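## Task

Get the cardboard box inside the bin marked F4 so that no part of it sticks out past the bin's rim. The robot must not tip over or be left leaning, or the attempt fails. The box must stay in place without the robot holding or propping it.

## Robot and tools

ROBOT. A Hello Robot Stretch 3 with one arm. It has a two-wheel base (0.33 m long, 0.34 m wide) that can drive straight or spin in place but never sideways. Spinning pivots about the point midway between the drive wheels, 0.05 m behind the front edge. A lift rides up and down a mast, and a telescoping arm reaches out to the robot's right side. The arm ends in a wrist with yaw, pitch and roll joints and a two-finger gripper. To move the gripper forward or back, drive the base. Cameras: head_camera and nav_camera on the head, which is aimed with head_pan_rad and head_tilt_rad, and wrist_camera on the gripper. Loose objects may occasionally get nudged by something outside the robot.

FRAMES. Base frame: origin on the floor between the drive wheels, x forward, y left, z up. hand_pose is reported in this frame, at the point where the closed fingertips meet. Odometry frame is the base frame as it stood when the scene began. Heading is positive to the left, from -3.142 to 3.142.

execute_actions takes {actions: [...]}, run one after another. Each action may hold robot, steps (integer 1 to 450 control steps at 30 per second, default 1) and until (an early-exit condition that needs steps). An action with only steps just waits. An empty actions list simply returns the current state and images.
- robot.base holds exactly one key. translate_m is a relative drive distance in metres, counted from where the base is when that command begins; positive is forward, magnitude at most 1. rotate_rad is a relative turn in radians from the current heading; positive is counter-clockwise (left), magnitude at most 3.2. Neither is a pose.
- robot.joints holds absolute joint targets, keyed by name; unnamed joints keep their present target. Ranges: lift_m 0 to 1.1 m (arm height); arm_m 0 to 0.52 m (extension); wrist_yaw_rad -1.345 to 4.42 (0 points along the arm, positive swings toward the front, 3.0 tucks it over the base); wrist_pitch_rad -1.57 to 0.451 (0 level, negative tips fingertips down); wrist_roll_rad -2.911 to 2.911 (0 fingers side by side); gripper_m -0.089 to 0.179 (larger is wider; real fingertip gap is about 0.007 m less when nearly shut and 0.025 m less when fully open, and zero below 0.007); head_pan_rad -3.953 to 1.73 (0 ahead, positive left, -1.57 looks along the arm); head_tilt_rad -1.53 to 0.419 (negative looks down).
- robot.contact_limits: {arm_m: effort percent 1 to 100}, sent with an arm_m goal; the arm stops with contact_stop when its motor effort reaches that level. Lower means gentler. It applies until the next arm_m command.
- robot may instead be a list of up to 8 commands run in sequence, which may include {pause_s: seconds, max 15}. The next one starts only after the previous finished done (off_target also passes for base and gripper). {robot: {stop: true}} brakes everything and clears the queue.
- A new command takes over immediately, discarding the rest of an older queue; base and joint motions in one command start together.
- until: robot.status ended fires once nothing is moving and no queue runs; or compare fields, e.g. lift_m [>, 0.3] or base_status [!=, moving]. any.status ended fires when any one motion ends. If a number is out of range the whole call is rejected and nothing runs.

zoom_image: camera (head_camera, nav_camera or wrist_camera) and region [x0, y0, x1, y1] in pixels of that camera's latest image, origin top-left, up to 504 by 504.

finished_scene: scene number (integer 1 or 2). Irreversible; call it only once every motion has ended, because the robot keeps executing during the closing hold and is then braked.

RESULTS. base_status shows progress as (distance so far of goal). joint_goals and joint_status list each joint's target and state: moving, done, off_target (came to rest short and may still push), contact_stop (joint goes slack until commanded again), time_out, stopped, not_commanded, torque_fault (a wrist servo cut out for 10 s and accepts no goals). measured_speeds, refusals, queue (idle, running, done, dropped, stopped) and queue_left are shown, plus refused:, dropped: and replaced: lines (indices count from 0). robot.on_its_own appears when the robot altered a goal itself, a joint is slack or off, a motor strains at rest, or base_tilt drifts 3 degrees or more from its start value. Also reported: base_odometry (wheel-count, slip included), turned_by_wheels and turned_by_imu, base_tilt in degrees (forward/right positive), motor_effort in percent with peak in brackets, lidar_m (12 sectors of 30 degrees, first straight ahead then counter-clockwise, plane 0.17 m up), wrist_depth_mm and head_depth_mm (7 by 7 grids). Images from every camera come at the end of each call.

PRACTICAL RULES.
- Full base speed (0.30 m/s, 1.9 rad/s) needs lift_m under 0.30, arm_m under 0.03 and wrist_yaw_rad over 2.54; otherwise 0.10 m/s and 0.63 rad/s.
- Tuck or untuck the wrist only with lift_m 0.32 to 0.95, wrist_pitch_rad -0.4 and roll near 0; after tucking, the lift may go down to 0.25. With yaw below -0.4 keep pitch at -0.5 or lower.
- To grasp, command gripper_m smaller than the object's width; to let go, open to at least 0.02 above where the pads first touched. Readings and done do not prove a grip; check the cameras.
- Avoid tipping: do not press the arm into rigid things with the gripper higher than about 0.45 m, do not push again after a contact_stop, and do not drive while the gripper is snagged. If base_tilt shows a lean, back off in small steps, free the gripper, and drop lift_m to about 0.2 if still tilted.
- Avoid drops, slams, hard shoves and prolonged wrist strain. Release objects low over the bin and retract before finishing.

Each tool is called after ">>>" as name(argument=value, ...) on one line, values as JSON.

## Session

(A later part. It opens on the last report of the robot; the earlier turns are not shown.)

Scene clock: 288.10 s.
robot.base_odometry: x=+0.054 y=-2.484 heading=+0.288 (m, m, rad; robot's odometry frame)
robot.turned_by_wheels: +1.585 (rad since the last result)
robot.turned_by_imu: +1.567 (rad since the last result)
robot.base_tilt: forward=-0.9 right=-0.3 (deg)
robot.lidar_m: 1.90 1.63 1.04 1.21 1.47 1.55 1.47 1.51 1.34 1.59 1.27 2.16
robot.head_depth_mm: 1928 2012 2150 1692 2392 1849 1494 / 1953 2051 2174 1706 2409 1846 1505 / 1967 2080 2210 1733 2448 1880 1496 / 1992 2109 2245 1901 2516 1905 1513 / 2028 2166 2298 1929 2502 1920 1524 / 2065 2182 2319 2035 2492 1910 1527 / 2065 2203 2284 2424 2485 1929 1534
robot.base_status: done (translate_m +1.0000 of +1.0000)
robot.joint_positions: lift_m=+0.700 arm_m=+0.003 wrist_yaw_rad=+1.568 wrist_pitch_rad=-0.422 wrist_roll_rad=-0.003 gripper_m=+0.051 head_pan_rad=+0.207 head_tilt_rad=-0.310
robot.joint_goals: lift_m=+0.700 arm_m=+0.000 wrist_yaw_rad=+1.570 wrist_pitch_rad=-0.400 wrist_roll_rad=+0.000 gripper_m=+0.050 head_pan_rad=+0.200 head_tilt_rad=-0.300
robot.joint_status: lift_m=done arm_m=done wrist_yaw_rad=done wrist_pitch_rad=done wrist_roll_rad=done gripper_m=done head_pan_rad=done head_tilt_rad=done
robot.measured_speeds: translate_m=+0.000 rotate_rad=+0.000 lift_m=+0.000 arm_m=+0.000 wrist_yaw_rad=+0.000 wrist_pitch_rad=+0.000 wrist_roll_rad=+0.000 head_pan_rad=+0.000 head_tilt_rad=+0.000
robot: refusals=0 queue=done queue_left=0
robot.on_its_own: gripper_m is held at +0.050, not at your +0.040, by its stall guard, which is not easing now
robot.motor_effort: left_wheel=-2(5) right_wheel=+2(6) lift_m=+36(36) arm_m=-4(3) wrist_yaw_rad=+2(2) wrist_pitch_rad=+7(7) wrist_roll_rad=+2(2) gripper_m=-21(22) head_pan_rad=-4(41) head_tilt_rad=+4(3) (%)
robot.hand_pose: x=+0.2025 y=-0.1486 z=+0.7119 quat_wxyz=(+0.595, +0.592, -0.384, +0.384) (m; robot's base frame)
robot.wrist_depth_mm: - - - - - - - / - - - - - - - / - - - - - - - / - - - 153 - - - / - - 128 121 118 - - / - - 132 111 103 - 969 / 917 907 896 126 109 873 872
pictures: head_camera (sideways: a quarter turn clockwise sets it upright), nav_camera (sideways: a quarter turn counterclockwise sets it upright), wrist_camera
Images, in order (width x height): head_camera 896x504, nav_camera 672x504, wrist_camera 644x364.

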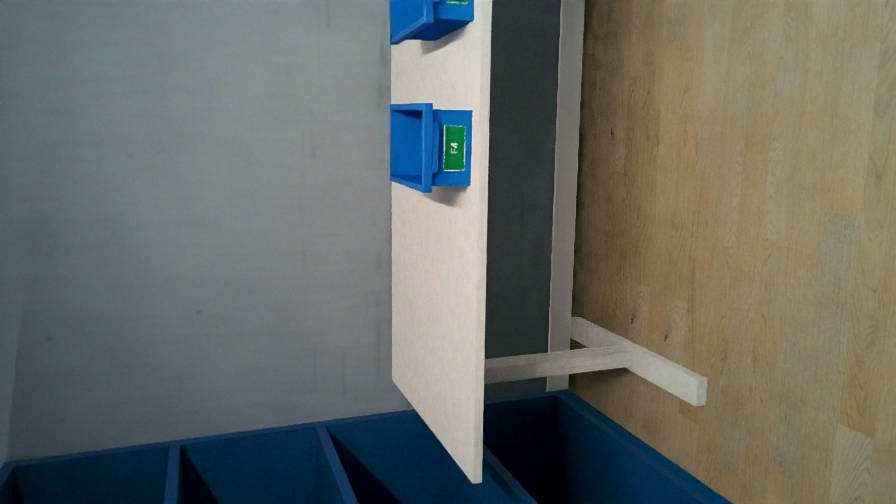

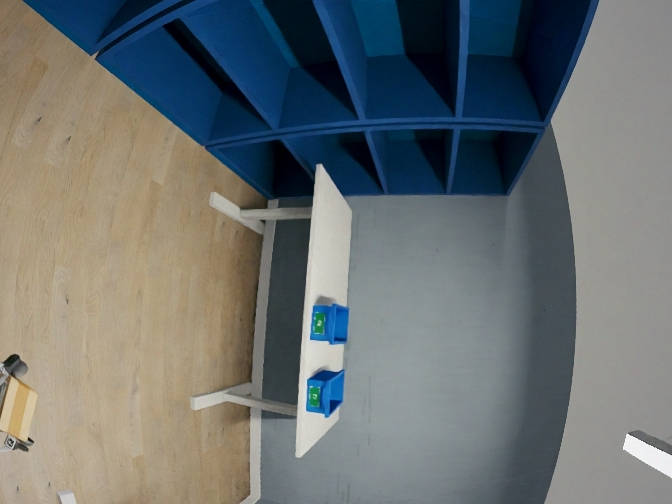

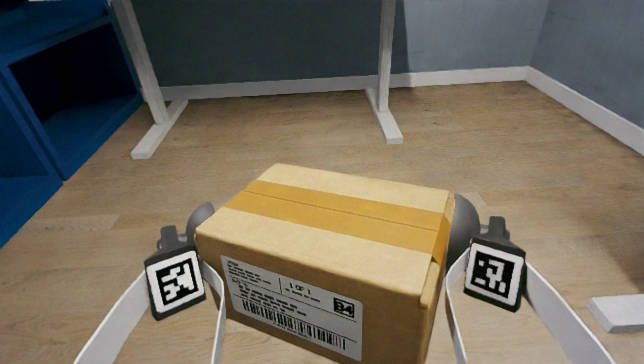

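>>> execute_actions(actions=[{"robot":[{"base":{"translate_m":1.0},"joints":{"lift_m":1.05}},{"base":{"rotate_rad":1.585},"joints":{"head_pan_rad":-1.57,"head_tilt_rad":-0.6}},{"base":{"translate_m":0.08}}],"steps":450,"until":{"robot":{"status":"ended"}}},{"steps":200,"until":{"robot":{"status":"ended"}}}])

Scene clock: 322.37 s.
robot.base_odometry: x=+0.989 y=-2.124 heading=+1.873 (m, m, rad; robot's odometry frame)
robot.turned_by_wheels: +1.585 (rad since the last result)
robot.turned_by_imu: +1.567 (rad since the last result)
robot.base_tilt: forward=-0.9 right=-0.2 (deg)
robot.lidar_m: 1.03 1.08 1.75 2.46 2.04 1.26 1.63 1.68 1.00 1.29 1.05 0.98
robot.head_depth_mm: 1100 1222 - - - - 1223 / 1101 1210 - - - - 1231 / 1104 1215 - - - - 1211 / 1092 1210 1289 918 699 - - / 1087 1201 1286 919 715 - - / 1079 1201 1294 1001 819 - - / 1078 1196 1289 1017 - - -
robot.base_status: done (translate_m +0.0800 of +0.0800)
robot.joint_positions: lift_m=+1.050 arm_m=+0.003 wrist_yaw_rad=+1.568 wrist_pitch_rad=-0.422 wrist_roll_rad=-0.003 gripper_m=+0.051 head_pan_rad=-1.563 head_tilt_rad=-0.593
robot.joint_goals: lift_m=+1.050 arm_m=+0.000 wrist_yaw_rad=+1.570 wrist_pitch_rad=-0.400 wrist_roll_rad=+0.000 gripper_m=+0.050 head_pan_rad=-1.570 head_tilt_rad=-0.600
robot.joint_status: lift_m=done arm_m=done wrist_yaw_rad=done wrist_pitch_rad=done wrist_roll_rad=done gripper_m=done head_pan_rad=done head_tilt_rad=done
robot.measured_speeds: translate_m=+0.000 rotate_rad=+0.000 lift_m=+0.000 arm_m=+0.000 wrist_yaw_rad=+0.000 wrist_pitch_rad=+0.000 wrist_roll_rad=+0.000 head_pan_rad=+0.000 head_tilt_rad=+0.000
robot: refusals=0 queue=done queue_left=0
robot.on_its_own: gripper_m is held at +0.050, not at your +0.040, by its stall guard, which is not easing now
robot.motor_effort: left_wheel=-2(5) right_wheel=+2(6) lift_m=+44(46) arm_m=-3(3) wrist_yaw_rad=+2(2) wrist_pitch_rad=+7(7) wrist_roll_rad=+2(2) gripper_m=-22(21) head_pan_rad=-4(47) head_tilt_rad=-2(19) (%)
robot.hand_pose: x=+0.2025 y=-0.1486 z=+1.0616 quat_wxyz=(+0.595, +0.593, -0.384, +0.384) (m; robot's base frame)
robot.wrist_depth_mm: 890 - 998 954 853 948 906 / 897 - - - - - - / - - - - - - - / - - - 153 - 797 780 / - - 128 121 118 669 643 / - - 132 111 102 - 543 / - - - 126 110 - 494
pictures: head_camera (sideways: a quarter turn clockwise sets it upright), nav_camera (sideways: a quarter turn counterclockwise sets it upright), wrist_camera
Images, in order (width x height): head_camera 896x504, nav_camera 672x504, wrist_camera 644x364.

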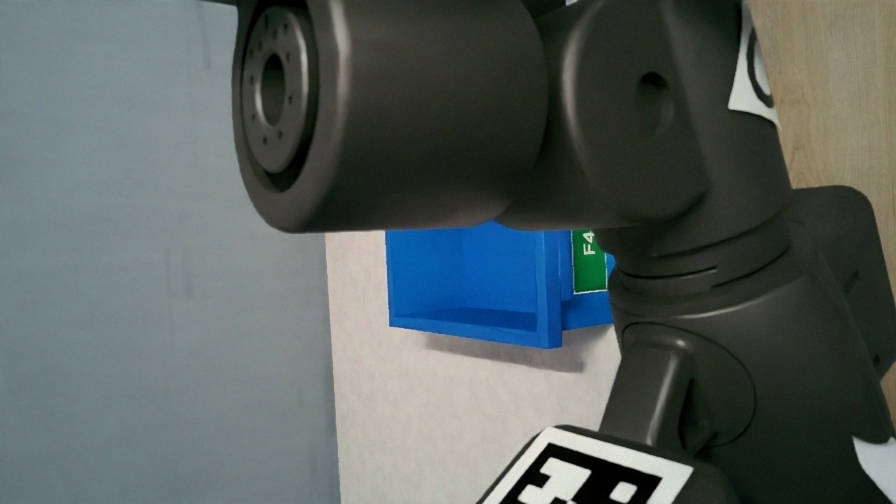

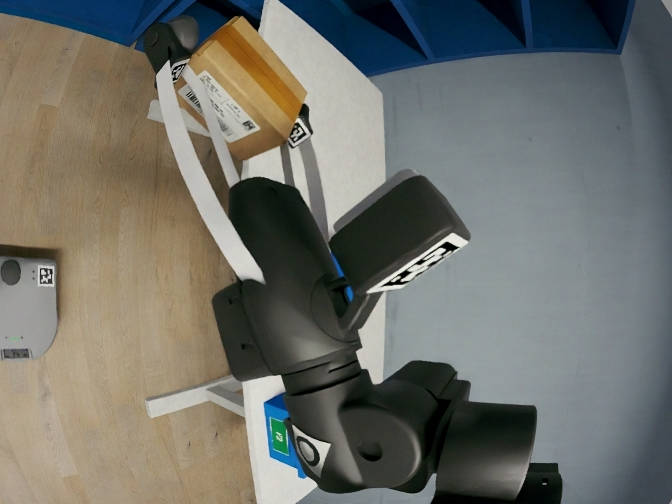

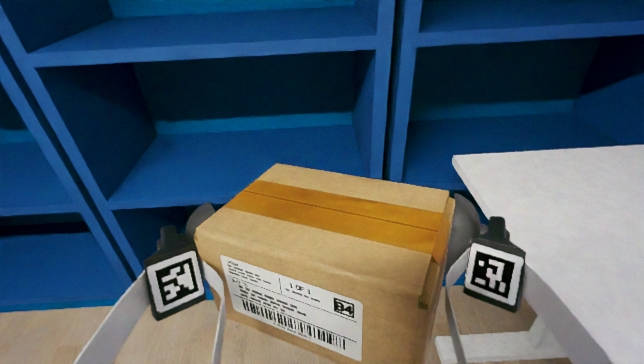

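>>> execute_actions(actions=[{"robot":[{"base":{"translate_m":0.035},"joints":{"wrist_yaw_rad":0}},{"joints":{"arm_m":0.33}}],"steps":450,"until":{"robot":{"status":"ended"}}}])

Scene clock: 340.63 s.
robot.base_odometry: x=+0.979 y=-2.090 heading=+1.873 (m, m, rad; robot's odometry frame)
robot.turned_by_wheels: +0.000 (rad since the last result)
robot.turned_by_imu: -0.002 (rad since the last result)
robot.base_tilt: forward=-0.8 right=-0.2 (deg)
robot.lidar_m: 1.03 1.05 1.72 2.47 2.07 1.29 1.66 1.70 1.01 1.29 1.03 0.95
robot.head_depth_mm: - 1239 1286 900 767 1400 1225 / - - 1294 969 739 1395 1228 / - - 1265 903 714 1415 1241 / 1075 1207 1268 914 713 1419 1243 / 1092 1198 1286 962 765 1395 1249 / 1084 1198 1297 1005 792 1397 1253 / 1084 1196 1289 1010 798 1404 1266
robot.base_status: done (translate_m +0.0350 of +0.0350)
robot.joint_positions: lift_m=+1.050 arm_m=+0.330 wrist_yaw_rad=+0.001 wrist_pitch_rad=-0.422 wrist_roll_rad=-0.003 gripper_m=+0.051 head_pan_rad=-1.563 head_tilt_rad=-0.593
robot.joint_goals: lift_m=+1.050 arm_m=+0.330 wrist_yaw_rad=+0.000 wrist_pitch_rad=-0.400 wrist_roll_rad=+0.000 gripper_m=+0.050 head_pan_rad=-1.570 head_tilt_rad=-0.600
robot.joint_status: lift_m=done arm_m=done wrist_yaw_rad=done wrist_pitch_rad=done wrist_roll_rad=done gripper_m=done head_pan_rad=done head_tilt_rad=done
robot.measured_speeds: translate_m=+0.000 rotate_rad=+0.000 lift_m=+0.000 arm_m=+0.000 wrist_yaw_rad=+0.000 wrist_pitch_rad=+0.000 wrist_roll_rad=+0.000 head_pan_rad=+0.000 head_tilt_rad=+0.000
robot: refusals=0 queue=done queue_left=0
robot.on_its_own: gripper_m is held at +0.050, not at your +0.040, by its stall guard, which is not easing now
robot.motor_effort: left_wheel=-2(4) right_wheel=+3(5) lift_m=+44(44) arm_m=+3(4) wrist_yaw_rad=-2(5) wrist_pitch_rad=+7(7) wrist_roll_rad=+2(2) gripper_m=-21(21) head_pan_rad=-4(4) head_tilt_rad=-2(3) (%)
robot.hand_pose: x=-0.0213 y=-0.6986 z=+1.0616 quat_wxyz=(+0.693, +0.149, -0.690, -0.148) (m; robot's base frame)
robot.wrist_depth_mm: 659 665 665 673 669 685 695 / 719 724 732 757 733 763 768 / 778 790 808 819 824 841 818 / 842 859 814 153 789 787 773 / 699 681 128 121 118 659 635 / 593 588 132 111 102 - 412 / 505 498 476 126 109 478 443
pictures: head_camera (sideways: a quarter turn clockwise sets it upright), nav_camera (sideways: a quarter turn counterclockwise sets it upright), wrist_camera
Images, in order (width x height): head_camera 896x504, nav_camera 672x504, wrist_camera 644x364.

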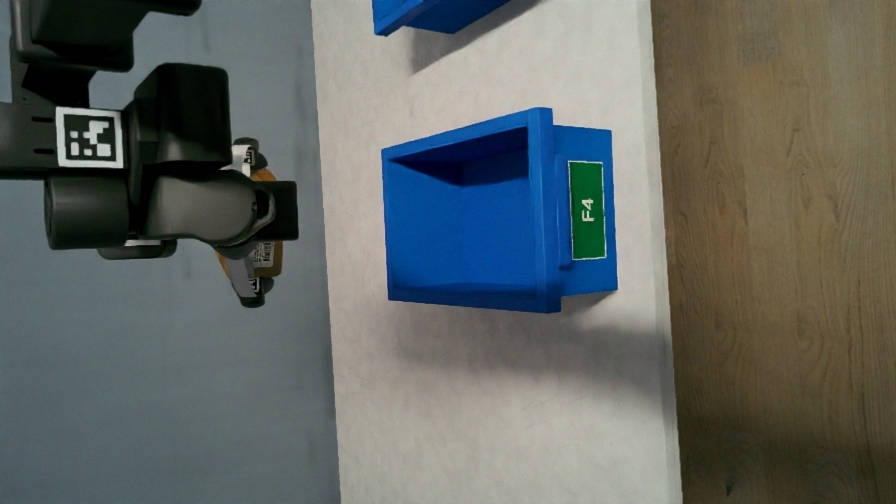

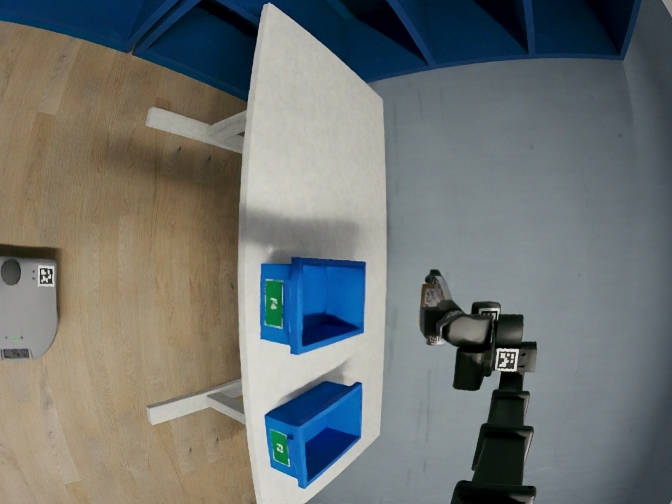

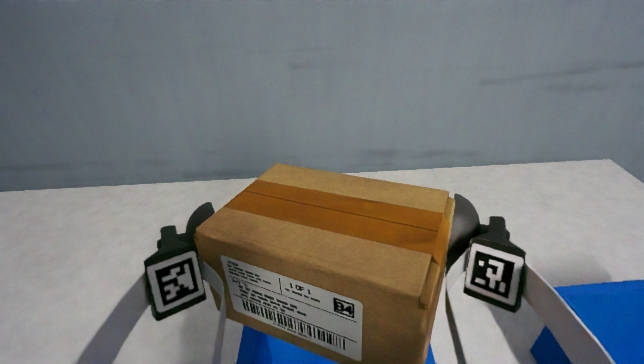

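>>> execute_actions(actions=[{"robot":[{"joints":{"wrist_pitch_rad":-0.9,"arm_m":0.40,"lift_m":1.08}}],"steps":450,"until":{"robot":{"status":"ended"}}}])

Scene clock: 350.53 s.
robot.base_odometry: x=+0.979 y=-2.090 heading=+1.873 (m, m, rad; robot's odometry frame)
robot.turned_by_wheels: +0.000 (rad since the last result)
robot.turned_by_imu: -0.001 (rad since the last result)
robot.base_tilt: forward=-0.8 right=-0.3 (deg)
robot.lidar_m: 1.03 1.05 1.72 2.47 2.06 1.29 1.66 1.71 1.01 1.28 1.03 0.95
robot.head_depth_mm: 1135 1222 1288 900 766 1403 1227 / 1082 1217 1306 965 738 1405 1237 / - 1206 1173 900 717 1404 1234 / 1090 1200 1161 912 715 1426 1245 / 1093 1201 1283 960 764 1393 1257 / 1077 1204 1287 1000 791 1400 1257 / 1075 1193 1286 1010 797 1411 1267
robot.base_status: done (translate_m +0.0350 of +0.0350)
robot.joint_positions: lift_m=+1.080 arm_m=+0.400 wrist_yaw_rad=+0.001 wrist_pitch_rad=-0.910 wrist_roll_rad=-0.003 gripper_m=+0.051 head_pan_rad=-1.563 head_tilt_rad=-0.593
robot.joint_goals: lift_m=+1.080 arm_m=+0.400 wrist_yaw_rad=+0.000 wrist_pitch_rad=-0.900 wrist_roll_rad=+0.000 gripper_m=+0.050 head_pan_rad=-1.570 head_tilt_rad=-0.600
robot.joint_status: lift_m=done arm_m=done wrist_yaw_rad=done wrist_pitch_rad=done wrist_roll_rad=done gripper_m=done head_pan_rad=done head_tilt_rad=done
robot.measured_speeds: translate_m=+0.000 rotate_rad=+0.000 lift_m=+0.000 arm_m=+0.000 wrist_yaw_rad=+0.000 wrist_pitch_rad=+0.000 wrist_roll_rad=+0.000 head_pan_rad=+0.000 head_tilt_rad=+0.000
robot: refusals=0 queue=done queue_left=0
robot.on_its_own: gripper_m is held at +0.050, not at your +0.040, by its stall guard, which is not easing now
robot.motor_effort: left_wheel=-2(2) right_wheel=+3(2) lift_m=+45(46) arm_m=+2(3) wrist_yaw_rad=-1(2) wrist_pitch_rad=+4(8) wrist_roll_rad=+2(2) gripper_m=-21(21) head_pan_rad=-4(4) head_tilt_rad=-2(3) (%)
robot.hand_pose: x=-0.0215 y=-0.6829 z=+1.0014 quat_wxyz=(+0.636, +0.312, -0.634, -0.310) (m; robot's base frame)
robot.wrist_depth_mm: 691 662 659 657 637 631 636 / 603 614 598 595 583 581 573 / 564 550 549 552 538 537 524 / 517 512 487 153 374 492 411 / 486 476 128 121 118 447 392 / 440 454 132 111 102 - 353 / 422 415 378 126 109 403 334
pictures: head_camera (sideways: a quarter turn clockwise sets it upright), nav_camera (sideways: a quarter turn counterclockwise sets it upright), wrist_camera
Images, in order (width x height): head_camera 896x504, nav_camera 672x504, wrist_camera 644x364.

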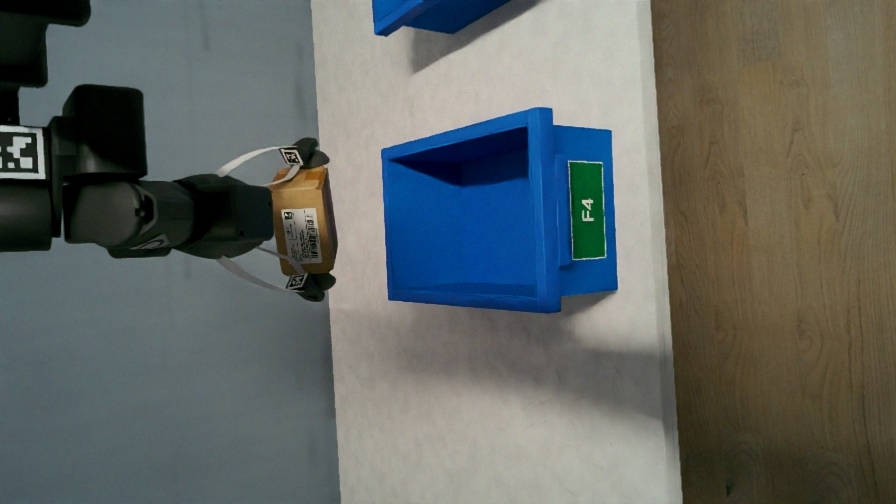

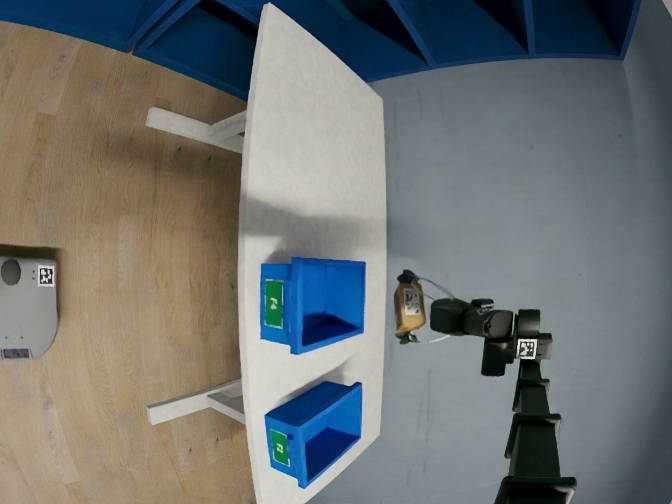

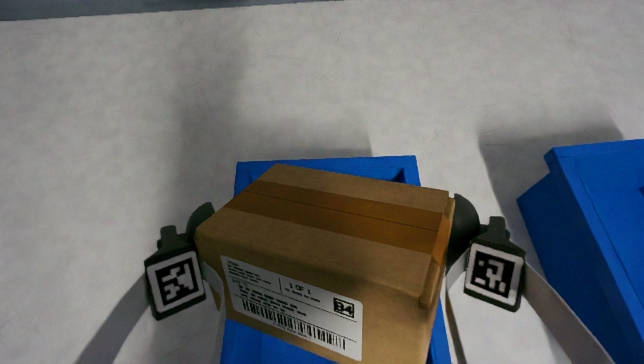

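>>> execute_actions(actions=[{"robot":[{"joints":{"lift_m":0.99}}],"steps":450,"until":{"robot":{"status":"ended"}}}])

Scene clock: 357.20 s.
robot.base_odometry: x=+0.979 y=-2.090 heading=+1.873 (m, m, rad; robot's odometry frame)
robot.turned_by_wheels: +0.000 (rad since the last result)
robot.turned_by_imu: -0.001 (rad since the last result)
robot.base_tilt: forward=-0.8 right=-0.3 (deg)
robot.lidar_m: 1.02 1.05 1.73 2.46 2.06 1.29 1.66 1.71 1.01 1.29 1.03 0.95
robot.head_depth_mm: 1102 - 1181 900 766 1402 1227 / 1089 - 1297 975 736 1415 1234 / 1085 - 1252 906 715 1417 1236 / 1091 1203 1280 913 715 1429 1242 / 1087 1204 1284 965 765 1404 1254 / 1079 1195 1283 1003 794 1409 1254 / 1082 1191 1287 1011 802 1410 1264
robot.base_status: done (translate_m +0.0350 of +0.0350)
robot.joint_positions: lift_m=+0.990 arm_m=+0.400 wrist_yaw_rad=+0.001 wrist_pitch_rad=-0.912 wrist_roll_rad=-0.003 gripper_m=+0.051 head_pan_rad=-1.563 head_tilt_rad=-0.593
robot.joint_goals: lift_m=+0.990 arm_m=+0.400 wrist_yaw_rad=+0.000 wrist_pitch_rad=-0.900 wrist_roll_rad=+0.000 gripper_m=+0.050 head_pan_rad=-1.570 head_tilt_rad=-0.600
robot.joint_status: lift_m=done arm_m=done wrist_yaw_rad=done wrist_pitch_rad=done wrist_roll_rad=done gripper_m=done head_pan_rad=done head_tilt_rad=done
robot.measured_speeds: translate_m=+0.000 rotate_rad=+0.000 lift_m=+0.000 arm_m=+0.000 wrist_yaw_rad=+0.000 wrist_pitch_rad=+0.000 wrist_roll_rad=+0.000 head_pan_rad=+0.000 head_tilt_rad=+0.000
robot: refusals=0 queue=done queue_left=0
robot.on_its_own: gripper_m is held at +0.050, not at your +0.040, by its stall guard, which is not easing now
robot.motor_effort: left_wheel=-2(2) right_wheel=+3(3) lift_m=+36(44) arm_m=+2(2) wrist_yaw_rad=-1(1) wrist_pitch_rad=+3(4) wrist_roll_rad=+2(2) gripper_m=-21(22) head_pan_rad=-4(3) head_tilt_rad=-2(2) (%)
robot.hand_pose: x=-0.0215 y=-0.6826 z=+0.9115 quat_wxyz=(+0.636, +0.312, -0.633, -0.311) (m; robot's base frame)
robot.wrist_depth_mm: 540 539 526 520 518 502 497 / 485 490 479 478 463 463 457 / 446 445 318 305 305 422 347 / 414 407 272 154 263 396 336 / 384 380 128 121 118 370 342 / 358 359 132 111 102 - 333 / 335 326 238 126 110 312 317
pictures: head_camera (sideways: a quarter turn clockwise sets it upright), nav_camera (sideways: a quarter turn counterclockwise sets it upright), wrist_camera
Images, in order (width x height): head_camera 896x504, nav_camera 672x504, wrist_camera 644x364.

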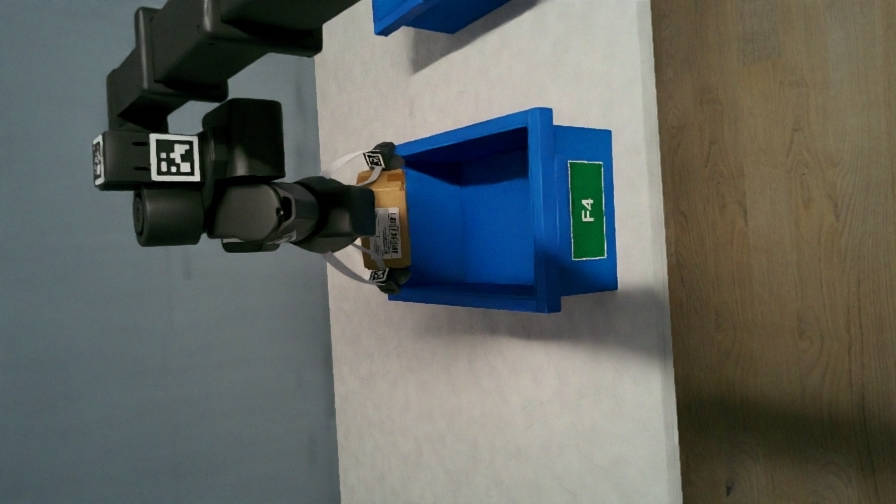

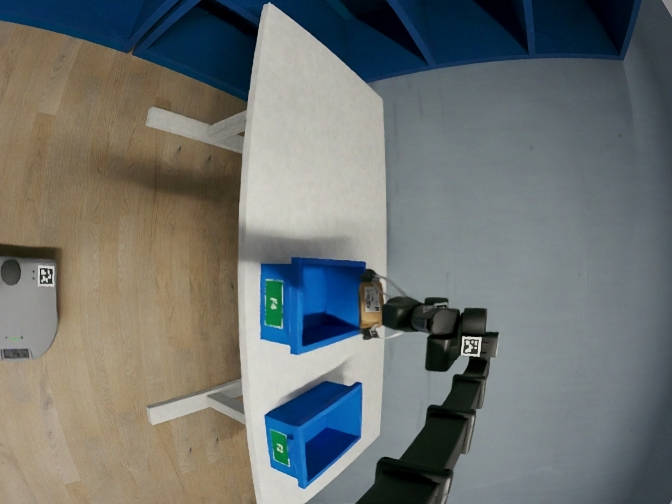

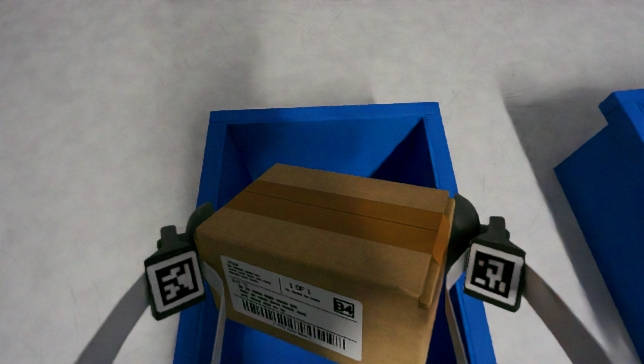

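>>> execute_actions(actions=[{"robot":[{"joints":{"lift_m":1.1}},{"joints":{"wrist_pitch_rad":-1.3,"arm_m":0.51,"wrist_roll_rad":1.5}}],"steps":450,"until":{"robot":{"status":"ended"}}}])

Scene clock: 385.83 s.
robot.base_odometry: x=+0.979 y=-2.090 heading=+1.873 (m, m, rad; robot's odometry frame)
robot.turned_by_wheels: +0.000 (rad since the last result)
robot.turned_by_imu: -0.002 (rad since the last result)
robot.base_tilt: forward=-0.8 right=-0.2 (deg)
robot.lidar_m: 1.03 1.05 1.73 2.46 2.06 1.29 1.66 1.71 1.01 1.29 1.03 0.95
robot.head_depth_mm: 1107 1221 1297 904 769 1405 1225 / 1100 1239 1294 967 739 1409 1229 / - 1244 1294 902 712 1409 1240 / 1092 1246 1221 911 712 1425 1238 / 1092 1203 1290 961 765 1394 1248 / 1080 1198 1287 1005 793 1398 1260 / 1076 1196 1283 1012 799 1411 1267
robot.base_status: done (translate_m +0.0350 of +0.0350)
robot.joint_positions: lift_m=+1.098 arm_m=+0.510 wrist_yaw_rad=+0.001 wrist_pitch_rad=-1.298 wrist_roll_rad=+1.495 gripper_m=+0.051 head_pan_rad=-1.563 head_tilt_rad=-0.593
robot.joint_goals: lift_m=+1.100 arm_m=+0.510 wrist_yaw_rad=+0.000 wrist_pitch_rad=-1.300 wrist_roll_rad=+1.500 gripper_m=+0.050 head_pan_rad=-1.570 head_tilt_rad=-0.600
robot.joint_status: lift_m=done arm_m=done wrist_yaw_rad=done wrist_pitch_rad=done wrist_roll_rad=done gripper_m=done head_pan_rad=done head_tilt_rad=done
robot.measured_speeds: translate_m=+0.000 rotate_rad=+0.000 lift_m=+0.000 arm_m=+0.000 wrist_yaw_rad=+0.000 wrist_pitch_rad=+0.000 wrist_roll_rad=+0.000 head_pan_rad=+0.000 head_tilt_rad=+0.000
robot: refusals=0 queue=done queue_left=0
robot.on_its_own: gripper_m is held at +0.050, not at your +0.040, by its stall guard, which is not easing now
robot.motor_effort: left_wheel=-2(2) right_wheel=+3(3) lift_m=+45(47) arm_m=+2(2) wrist_yaw_rad=-1(1) wrist_pitch_rad=-1(5) wrist_roll_rad=+2(4) gripper_m=-22(21) head_pan_rad=-3(4) head_tilt_rad=-2(3) (%)
robot.hand_pose: x=-0.0215 y=-0.7001 z=+0.9836 quat_wxyz=(+0.031, +0.023, -0.796, -0.604) (m; robot's base frame)
robot.wrist_depth_mm: 532 481 444 411 385 356 343 / 539 504 457 342 295 267 247 / 563 524 477 429 395 371 268 / 587 545 488 153 397 380 282 / 607 567 128 121 118 373 306 / 627 604 133 111 101 - - / 635 597 552 126 110 421 -
pictures: head_camera (sideways: a quarter turn clockwise sets it upright), nav_camera (sideways: a quarter turn counterclockwise sets it upright), wrist_camera
Images, in order (width x height): head_camera 896x504, nav_camera 672x504, wrist_camera 644x364.

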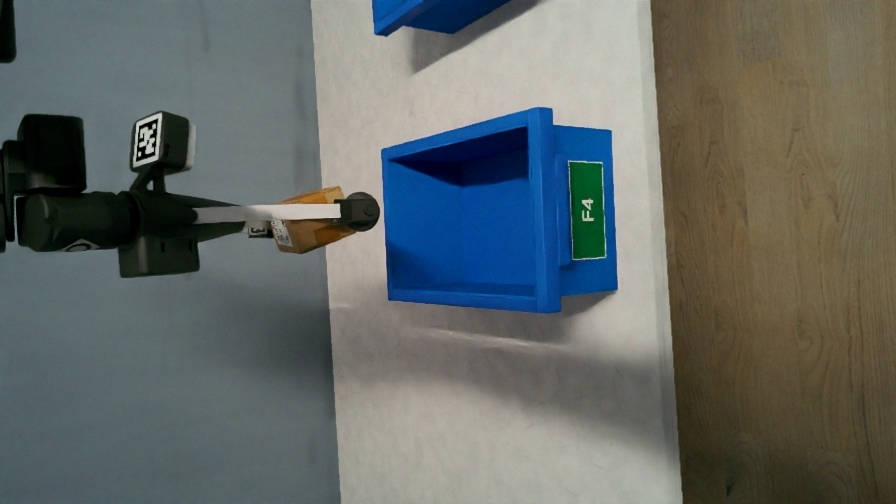

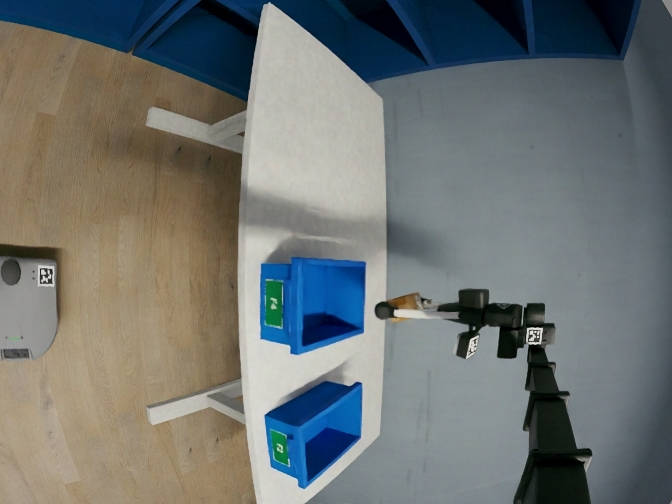

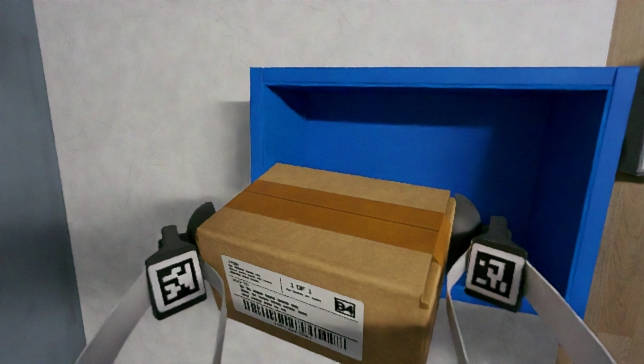

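>>> execute_actions(actions=[{"robot":[{"base":{"translate_m":-0.03},"joints":{"arm_m":0.465}},{"joints":{"lift_m":1.02}}],"steps":450,"until":{"robot":{"status":"ended"}}}])

Scene clock: 401.87 s.
robot.base_odometry: x=+0.987 y=-2.119 heading=+1.873 (m, m, rad; robot's odometry frame)
robot.turned_by_wheels: +0.000 (rad since the last result)
robot.turned_by_imu: -0.002 (rad since the last result)
robot.base_tilt: forward=-0.8 right=-0.2 (deg)
robot.lidar_m: 1.03 1.08 1.74 2.47 2.05 1.27 1.63 1.68 1.00 1.29 1.05 0.98
robot.head_depth_mm: 1082 - 1294 875 770 1396 1236 / 1076 1236 1251 968 776 1413 1228 / 1065 - 1258 877 715 1416 1232 / 1083 1197 1262 913 714 1419 1241 / 1090 1205 1287 900 725 1401 1235 / 1083 1197 1292 1004 792 1411 1255 / 1081 1192 1290 1012 799 1416 1264
robot.base_status: done (translate_m -0.0300 of -0.0300)
robot.joint_positions: lift_m=+1.020 arm_m=+0.465 wrist_yaw_rad=+0.001 wrist_pitch_rad=-1.299 wrist_roll_rad=+1.495 gripper_m=+0.051 head_pan_rad=-1.563 head_tilt_rad=-0.593
robot.joint_goals: lift_m=+1.020 arm_m=+0.465 wrist_yaw_rad=+0.000 wrist_pitch_rad=-1.300 wrist_roll_rad=+1.500 gripper_m=+0.050 head_pan_rad=-1.570 head_tilt_rad=-0.600
robot.joint_status: lift_m=done arm_m=done wrist_yaw_rad=done wrist_pitch_rad=done wrist_roll_rad=done gripper_m=done head_pan_rad=done head_tilt_rad=done
robot.measured_speeds: translate_m=+0.000 rotate_rad=+0.000 lift_m=+0.000 arm_m=+0.000 wrist_yaw_rad=+0.000 wrist_pitch_rad=+0.000 wrist_roll_rad=+0.000 head_pan_rad=+0.000 head_tilt_rad=+0.000
robot: refusals=0 queue=done queue_left=0
robot.on_its_own: gripper_m is held at +0.050, not at your +0.040, by its stall guard, which is not easing now
robot.motor_effort: left_wheel=-2(5) right_wheel=+2(4) lift_m=+36(44) arm_m=-3(3) wrist_yaw_rad=-1(1) wrist_pitch_rad=+0(0) wrist_roll_rad=+3(3) gripper_m=-21(21) head_pan_rad=-4(4) head_tilt_rad=-3(2) (%)
robot.hand_pose: x=-0.0215 y=-0.6556 z=+0.9055 quat_wxyz=(+0.031, +0.023, -0.796, -0.605) (m; robot's base frame)
robot.wrist_depth_mm: 427 394 359 336 310 287 829 / 445 409 366 343 320 297 866 / 465 424 310 339 319 198 186 / 479 441 315 153 322 308 199 / 511 457 128 121 118 234 922 / 531 490 132 111 102 - 957 / 554 487 293 126 110 255 960
pictures: head_camera (sideways: a quarter turn clockwise sets it upright), nav_camera (sideways: a quarter turn counterclockwise sets it upright), wrist_camera
Images, in order (width x height): head_camera 896x504, nav_camera 672x504, wrist_camera 644x364.

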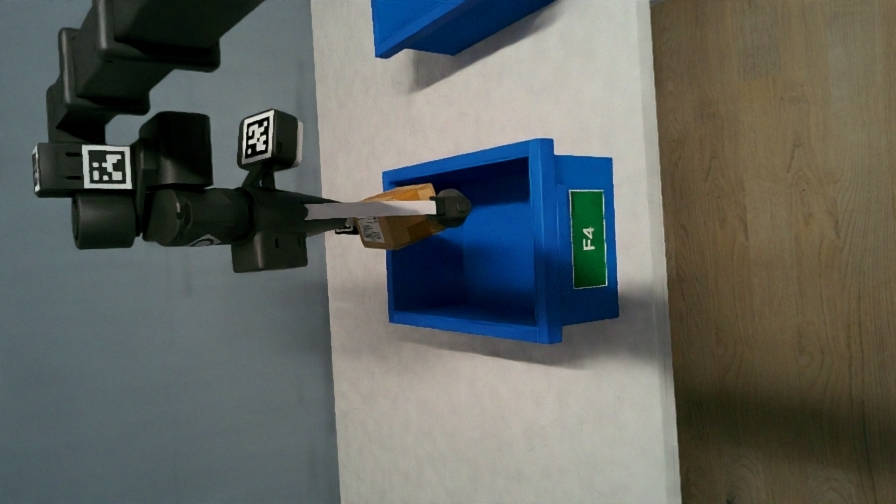

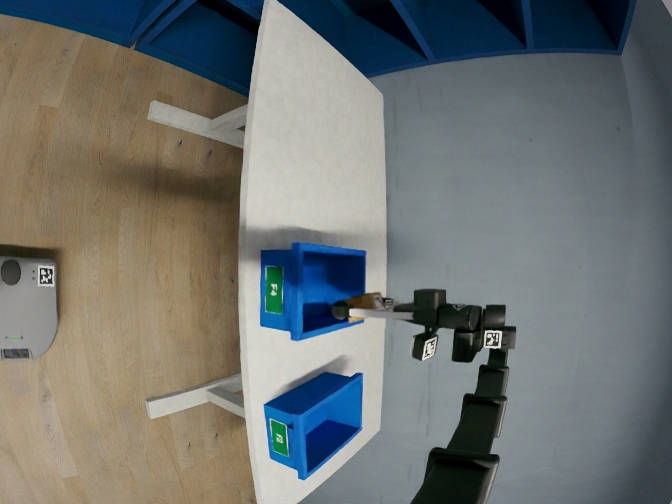

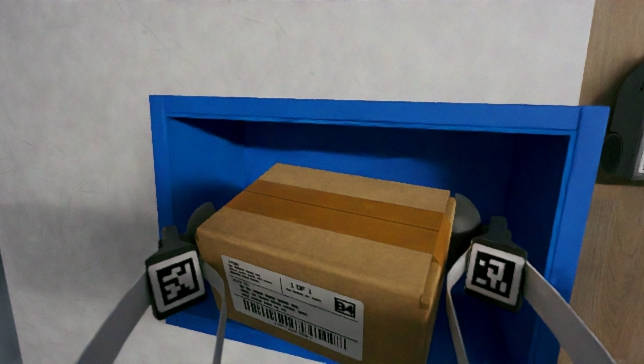

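>>> execute_actions(actions=[{"robot":[{"joints":{"arm_m":0.455,"lift_m":0.975}}],"steps":450,"until":{"robot":{"status":"ended"}}}])

Scene clock: 416.83 s.
robot.base_odometry: x=+0.987 y=-2.119 heading=+1.873 (m, m, rad; robot's odometry frame)
robot.turned_by_wheels: +0.000 (rad since the last result)
robot.turned_by_imu: -0.001 (rad since the last result)
robot.base_tilt: forward=-0.9 right=-0.2 (deg)
robot.lidar_m: 1.03 1.07 1.74 2.46 2.05 1.27 1.63 1.68 1.00 1.29 1.05 0.98
robot.head_depth_mm: 1110 1171 1172 874 770 1394 1220 / 1102 - 1273 973 772 1411 1233 / 1093 - 1201 872 715 1423 1240 / 1095 1202 1274 903 715 1416 1244 / 1088 1206 1284 902 724 1395 1252 / 1084 1196 1300 1003 794 1400 1257 / 1078 1193 1288 1010 797 1415 1266
robot.base_status: done (translate_m -0.0300 of -0.0300)
robot.joint_positions: lift_m=+0.975 arm_m=+0.455 wrist_yaw_rad=+0.001 wrist_pitch_rad=-1.299 wrist_roll_rad=+1.495 gripper_m=+0.051 head_pan_rad=-1.563 head_tilt_rad=-0.593
robot.joint_goals: lift_m=+0.975 arm_m=+0.455 wrist_yaw_rad=+0.000 wrist_pitch_rad=-1.300 wrist_roll_rad=+1.500 gripper_m=+0.050 head_pan_rad=-1.570 head_tilt_rad=-0.600
robot.joint_status: lift_m=done arm_m=done wrist_yaw_rad=done wrist_pitch_rad=done wrist_roll_rad=done gripper_m=done head_pan_rad=done head_tilt_rad=done
robot.measured_speeds: translate_m=+0.000 rotate_rad=+0.000 lift_m=+0.000 arm_m=+0.000 wrist_yaw_rad=+0.000 wrist_pitch_rad=+0.000 wrist_roll_rad=+0.000 head_pan_rad=+0.000 head_tilt_rad=+0.000
robot: refusals=0 queue=done queue_left=0
robot.on_its_own: gripper_m is held at +0.050, not at your +0.040, by its stall guard, which is not easing now
robot.motor_effort: left_wheel=-2(2) right_wheel=+2(2) lift_m=+36(35) arm_m=-3(3) wrist_yaw_rad=-1(1) wrist_pitch_rad=+0(0) wrist_roll_rad=+3(3) gripper_m=-22(21) head_pan_rad=-4(3) head_tilt_rad=-3(3) (%)
robot.hand_pose: x=-0.0215 y=-0.6456 z=+0.8605 quat_wxyz=(+0.031, +0.023, -0.796, -0.605) (m; robot's base frame)
robot.wrist_depth_mm: 372 341 312 288 265 250 241 / 391 350 317 294 273 256 797 / 403 237 317 297 170 158 146 / 417 253 328 153 280 268 153 / 432 257 128 121 118 204 165 / 458 260 133 111 102 - 906 / 493 262 257 127 110 234 940
pictures: head_camera (sideways: a quarter turn clockwise sets it upright), nav_camera (sideways: a quarter turn counterclockwise sets it upright), wrist_camera
Images, in order (width x height): head_camera 896x504, nav_camera 672x504, wrist_camera 644x364.

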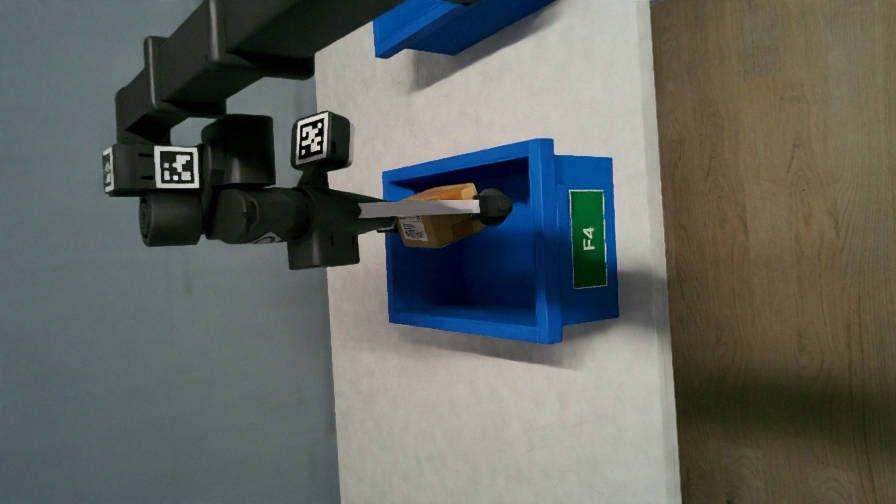

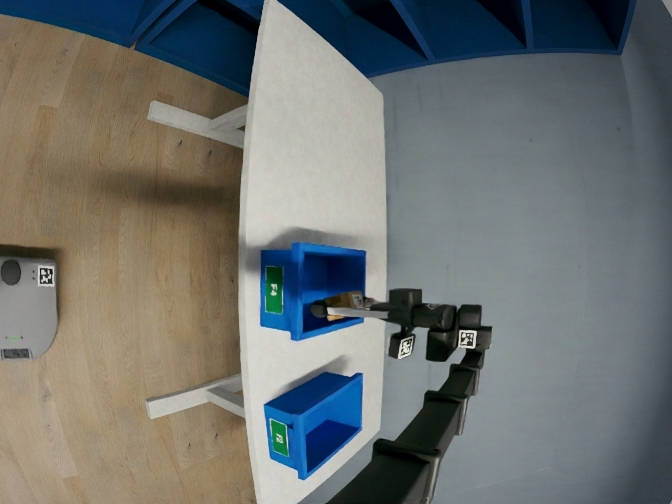

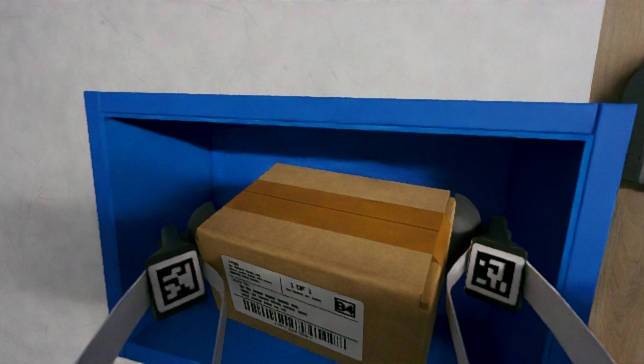

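>>> execute_actions(actions=[{"robot":[{"base":{"translate_m":0.015}},{"joints":{"lift_m":0.92}}],"steps":450,"until":{"robot":{"status":"ended"}}}])

Scene clock: 423.57 s.
robot.base_odometry: x=+0.983 y=-2.105 heading=+1.873 (m, m, rad; robot's odometry frame)
robot.turned_by_wheels: +0.000 (rad since the last result)
robot.turned_by_imu: -0.001 (rad since the last result)
robot.base_tilt: forward=-0.9 right=-0.3 (deg)
robot.lidar_m: 1.03 1.06 1.73 2.46 2.06 1.28 1.65 1.69 1.00 1.28 1.04 0.96
robot.head_depth_mm: 1107 1221 - 900 757 1400 1219 / 1098 1186 1245 968 753 1405 1236 / 1100 1175 - 868 715 1413 1239 / 1087 1210 1298 900 714 1418 1242 / 1087 1204 1290 925 743 1390 1252 / 1081 1201 1293 1003 797 1403 1253 / 1078 1195 1291 1010 797 1405 1261
robot.base_status: done (translate_m +0.0150 of +0.0150)
robot.joint_positions: lift_m=+0.920 arm_m=+0.455 wrist_yaw_rad=+0.001 wrist_pitch_rad=-1.299 wrist_roll_rad=+1.495 gripper_m=+0.051 head_pan_rad=-1.563 head_tilt_rad=-0.593
robot.joint_goals: lift_m=+0.920 arm_m=+0.455 wrist_yaw_rad=+0.000 wrist_pitch_rad=-1.300 wrist_roll_rad=+1.500 gripper_m=+0.050 head_pan_rad=-1.570 head_tilt_rad=-0.600
robot.joint_status: lift_m=done arm_m=done wrist_yaw_rad=done wrist_pitch_rad=done wrist_roll_rad=done gripper_m=done head_pan_rad=done head_tilt_rad=done
robot.measured_speeds: translate_m=+0.000 rotate_rad=+0.000 lift_m=+0.000 arm_m=+0.000 wrist_yaw_rad=+0.000 wrist_pitch_rad=+0.000 wrist_roll_rad=+0.000 head_pan_rad=+0.000 head_tilt_rad=+0.000
robot: refusals=0 queue=done queue_left=0
robot.on_its_own: gripper_m is held at +0.050, not at your +0.040, by its stall guard, which is not easing now
robot.motor_effort: left_wheel=-2(3) right_wheel=+2(6) lift_m=+36(37) arm_m=-3(3) wrist_yaw_rad=-1(1) wrist_pitch_rad=-1(0) wrist_roll_rad=+3(3) gripper_m=-22(21) head_pan_rad=-4(5) head_tilt_rad=-2(3) (%)
robot.hand_pose: x=-0.0215 y=-0.6456 z=+0.8055 quat_wxyz=(+0.031, +0.023, -0.796, -0.605) (m; robot's base frame)
robot.wrist_depth_mm: 303 276 254 235 213 201 189 / 154 143 131 120 112 103 97 / 195 249 267 246 227 211 138 / 198 254 274 153 226 216 134 / 201 248 128 121 117 205 131 / 204 240 132 111 101 - 126 / 207 232 235 126 110 232 113
pictures: head_camera (sideways: a quarter turn clockwise sets it upright), nav_camera (sideways: a quarter turn counterclockwise sets it upright), wrist_camera
Images, in order (width x height): head_camera 896x504, nav_camera 672x504, wrist_camera 644x364.

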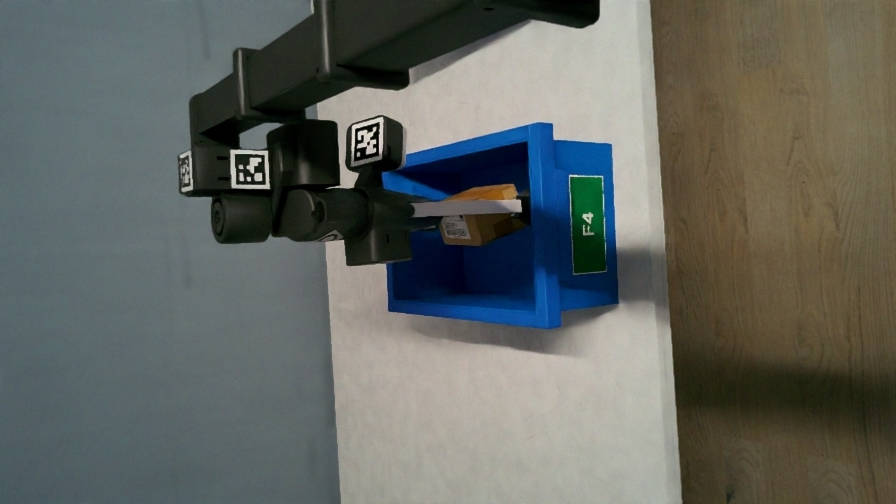

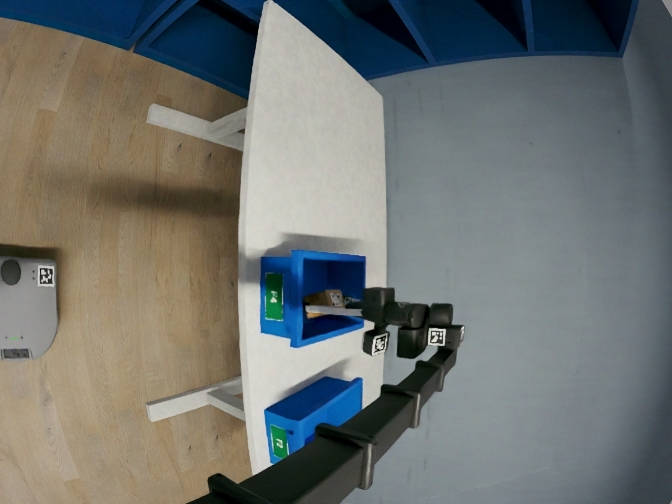

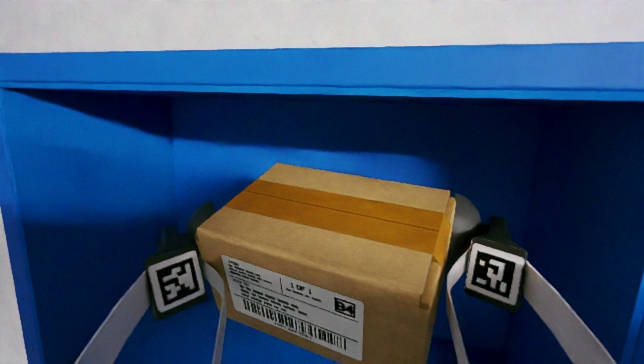

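>>> execute_actions(actions=[{"robot":[{"joints":{"lift_m":0.89}},{"joints":{"gripper_m":0.11}},{"pause_s":1},{"joints":{"lift_m":1.1}},{"joints":{"arm_m":0.0}}],"steps":450,"until":{"robot":{"status":"ended"}}}])

Scene clock: 437.87 s.
robot.base_odometry: x=+0.983 y=-2.105 heading=+1.873 (m, m, rad; robot's odometry frame)
robot.turned_by_wheels: +0.000 (rad since the last result)
robot.turned_by_imu: -0.003 (rad since the last result)
robot.base_tilt: forward=-0.9 right=-0.3 (deg)
robot.lidar_m: 1.03 1.07 1.73 2.46 2.06 1.28 1.64 1.69 1.01 1.28 1.04 0.97
robot.head_depth_mm: - - - - - - 1205 / - - - - - - - / - - - - - - - / 1093 1221 1283 915 664 - 1222 / 1087 1204 1282 928 755 1400 1238 / 1090 1194 1296 1006 796 1410 1260 / 1076 1190 1294 1017 800 1407 1262
robot.base_status: done (translate_m +0.0150 of +0.0150)
robot.joint_positions: lift_m=+1.098 arm_m=+0.003 wrist_yaw_rad=+0.001 wrist_pitch_rad=-1.299 wrist_roll_rad=+1.496 gripper_m=+0.110 head_pan_rad=-1.563 head_tilt_rad=-0.593
robot.joint_goals: lift_m=+1.100 arm_m=+0.000 wrist_yaw_rad=+0.000 wrist_pitch_rad=-1.300 wrist_roll_rad=+1.500 gripper_m=+0.110 head_pan_rad=-1.570 head_tilt_rad=-0.600
robot.joint_status: lift_m=done arm_m=done wrist_yaw_rad=done wrist_pitch_rad=done wrist_roll_rad=done gripper_m=done head_pan_rad=done head_tilt_rad=done
robot.measured_speeds: translate_m=+0.000 rotate_rad=+0.000 lift_m=+0.000 arm_m=+0.000 wrist_yaw_rad=+0.000 wrist_pitch_rad=+0.000 wrist_roll_rad=+0.000 head_pan_rad=+0.000 head_tilt_rad=+0.000
robot: refusals=0 queue=done queue_left=0
robot.motor_effort: left_wheel=-2(2) right_wheel=+2(2) lift_m=+45(48) arm_m=-3(5) wrist_yaw_rad=-1(2) wrist_pitch_rad=+0(0) wrist_roll_rad=+3(3) gripper_m=-3(74) head_pan_rad=-4(4) head_tilt_rad=-2(3) (%)
robot.hand_pose: x=-0.0215 y=-0.1932 z=+0.9836 quat_wxyz=(+0.030, +0.023, -0.796, -0.605) (m; robot's base frame)
robot.wrist_depth_mm: 537 487 - - - 991 911 / 537 500 - - - - 945 / 582 486 - - - - 975 / 585 490 - 155 - - 953 / 499 550 127 121 119 - - / 662 603 132 112 102 - - / 702 609 594 127 112 - -
pictures: head_camera (sideways: a quarter turn clockwise sets it upright), nav_camera (sideways: a quarter turn counterclockwise sets it upright), wrist_camera
Images, in order (width x height): head_camera 896x504, nav_camera 672x504, wrist_camera 644x364.

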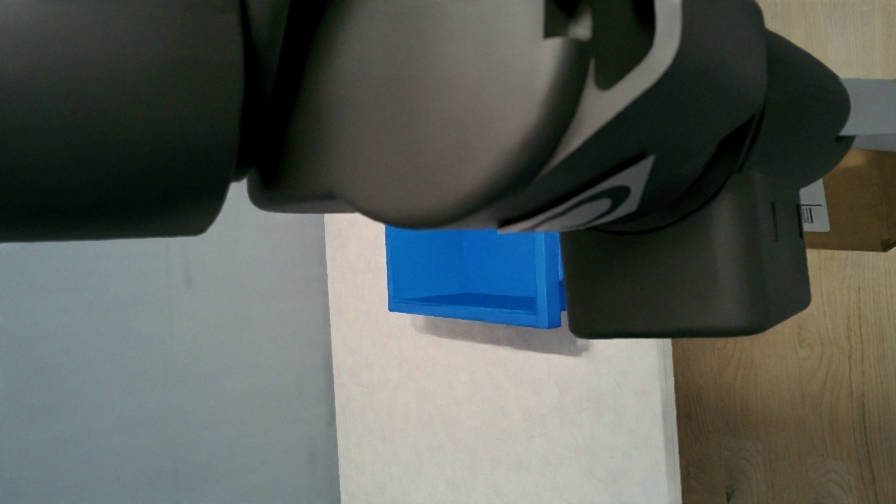

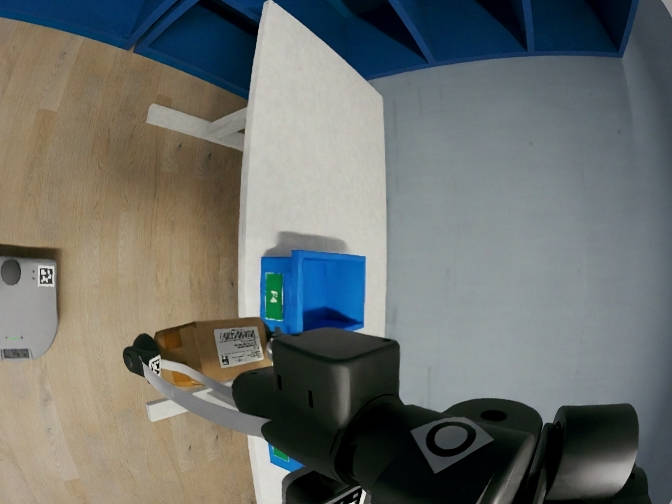

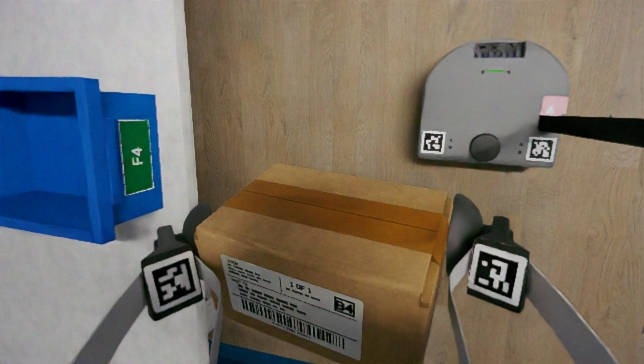

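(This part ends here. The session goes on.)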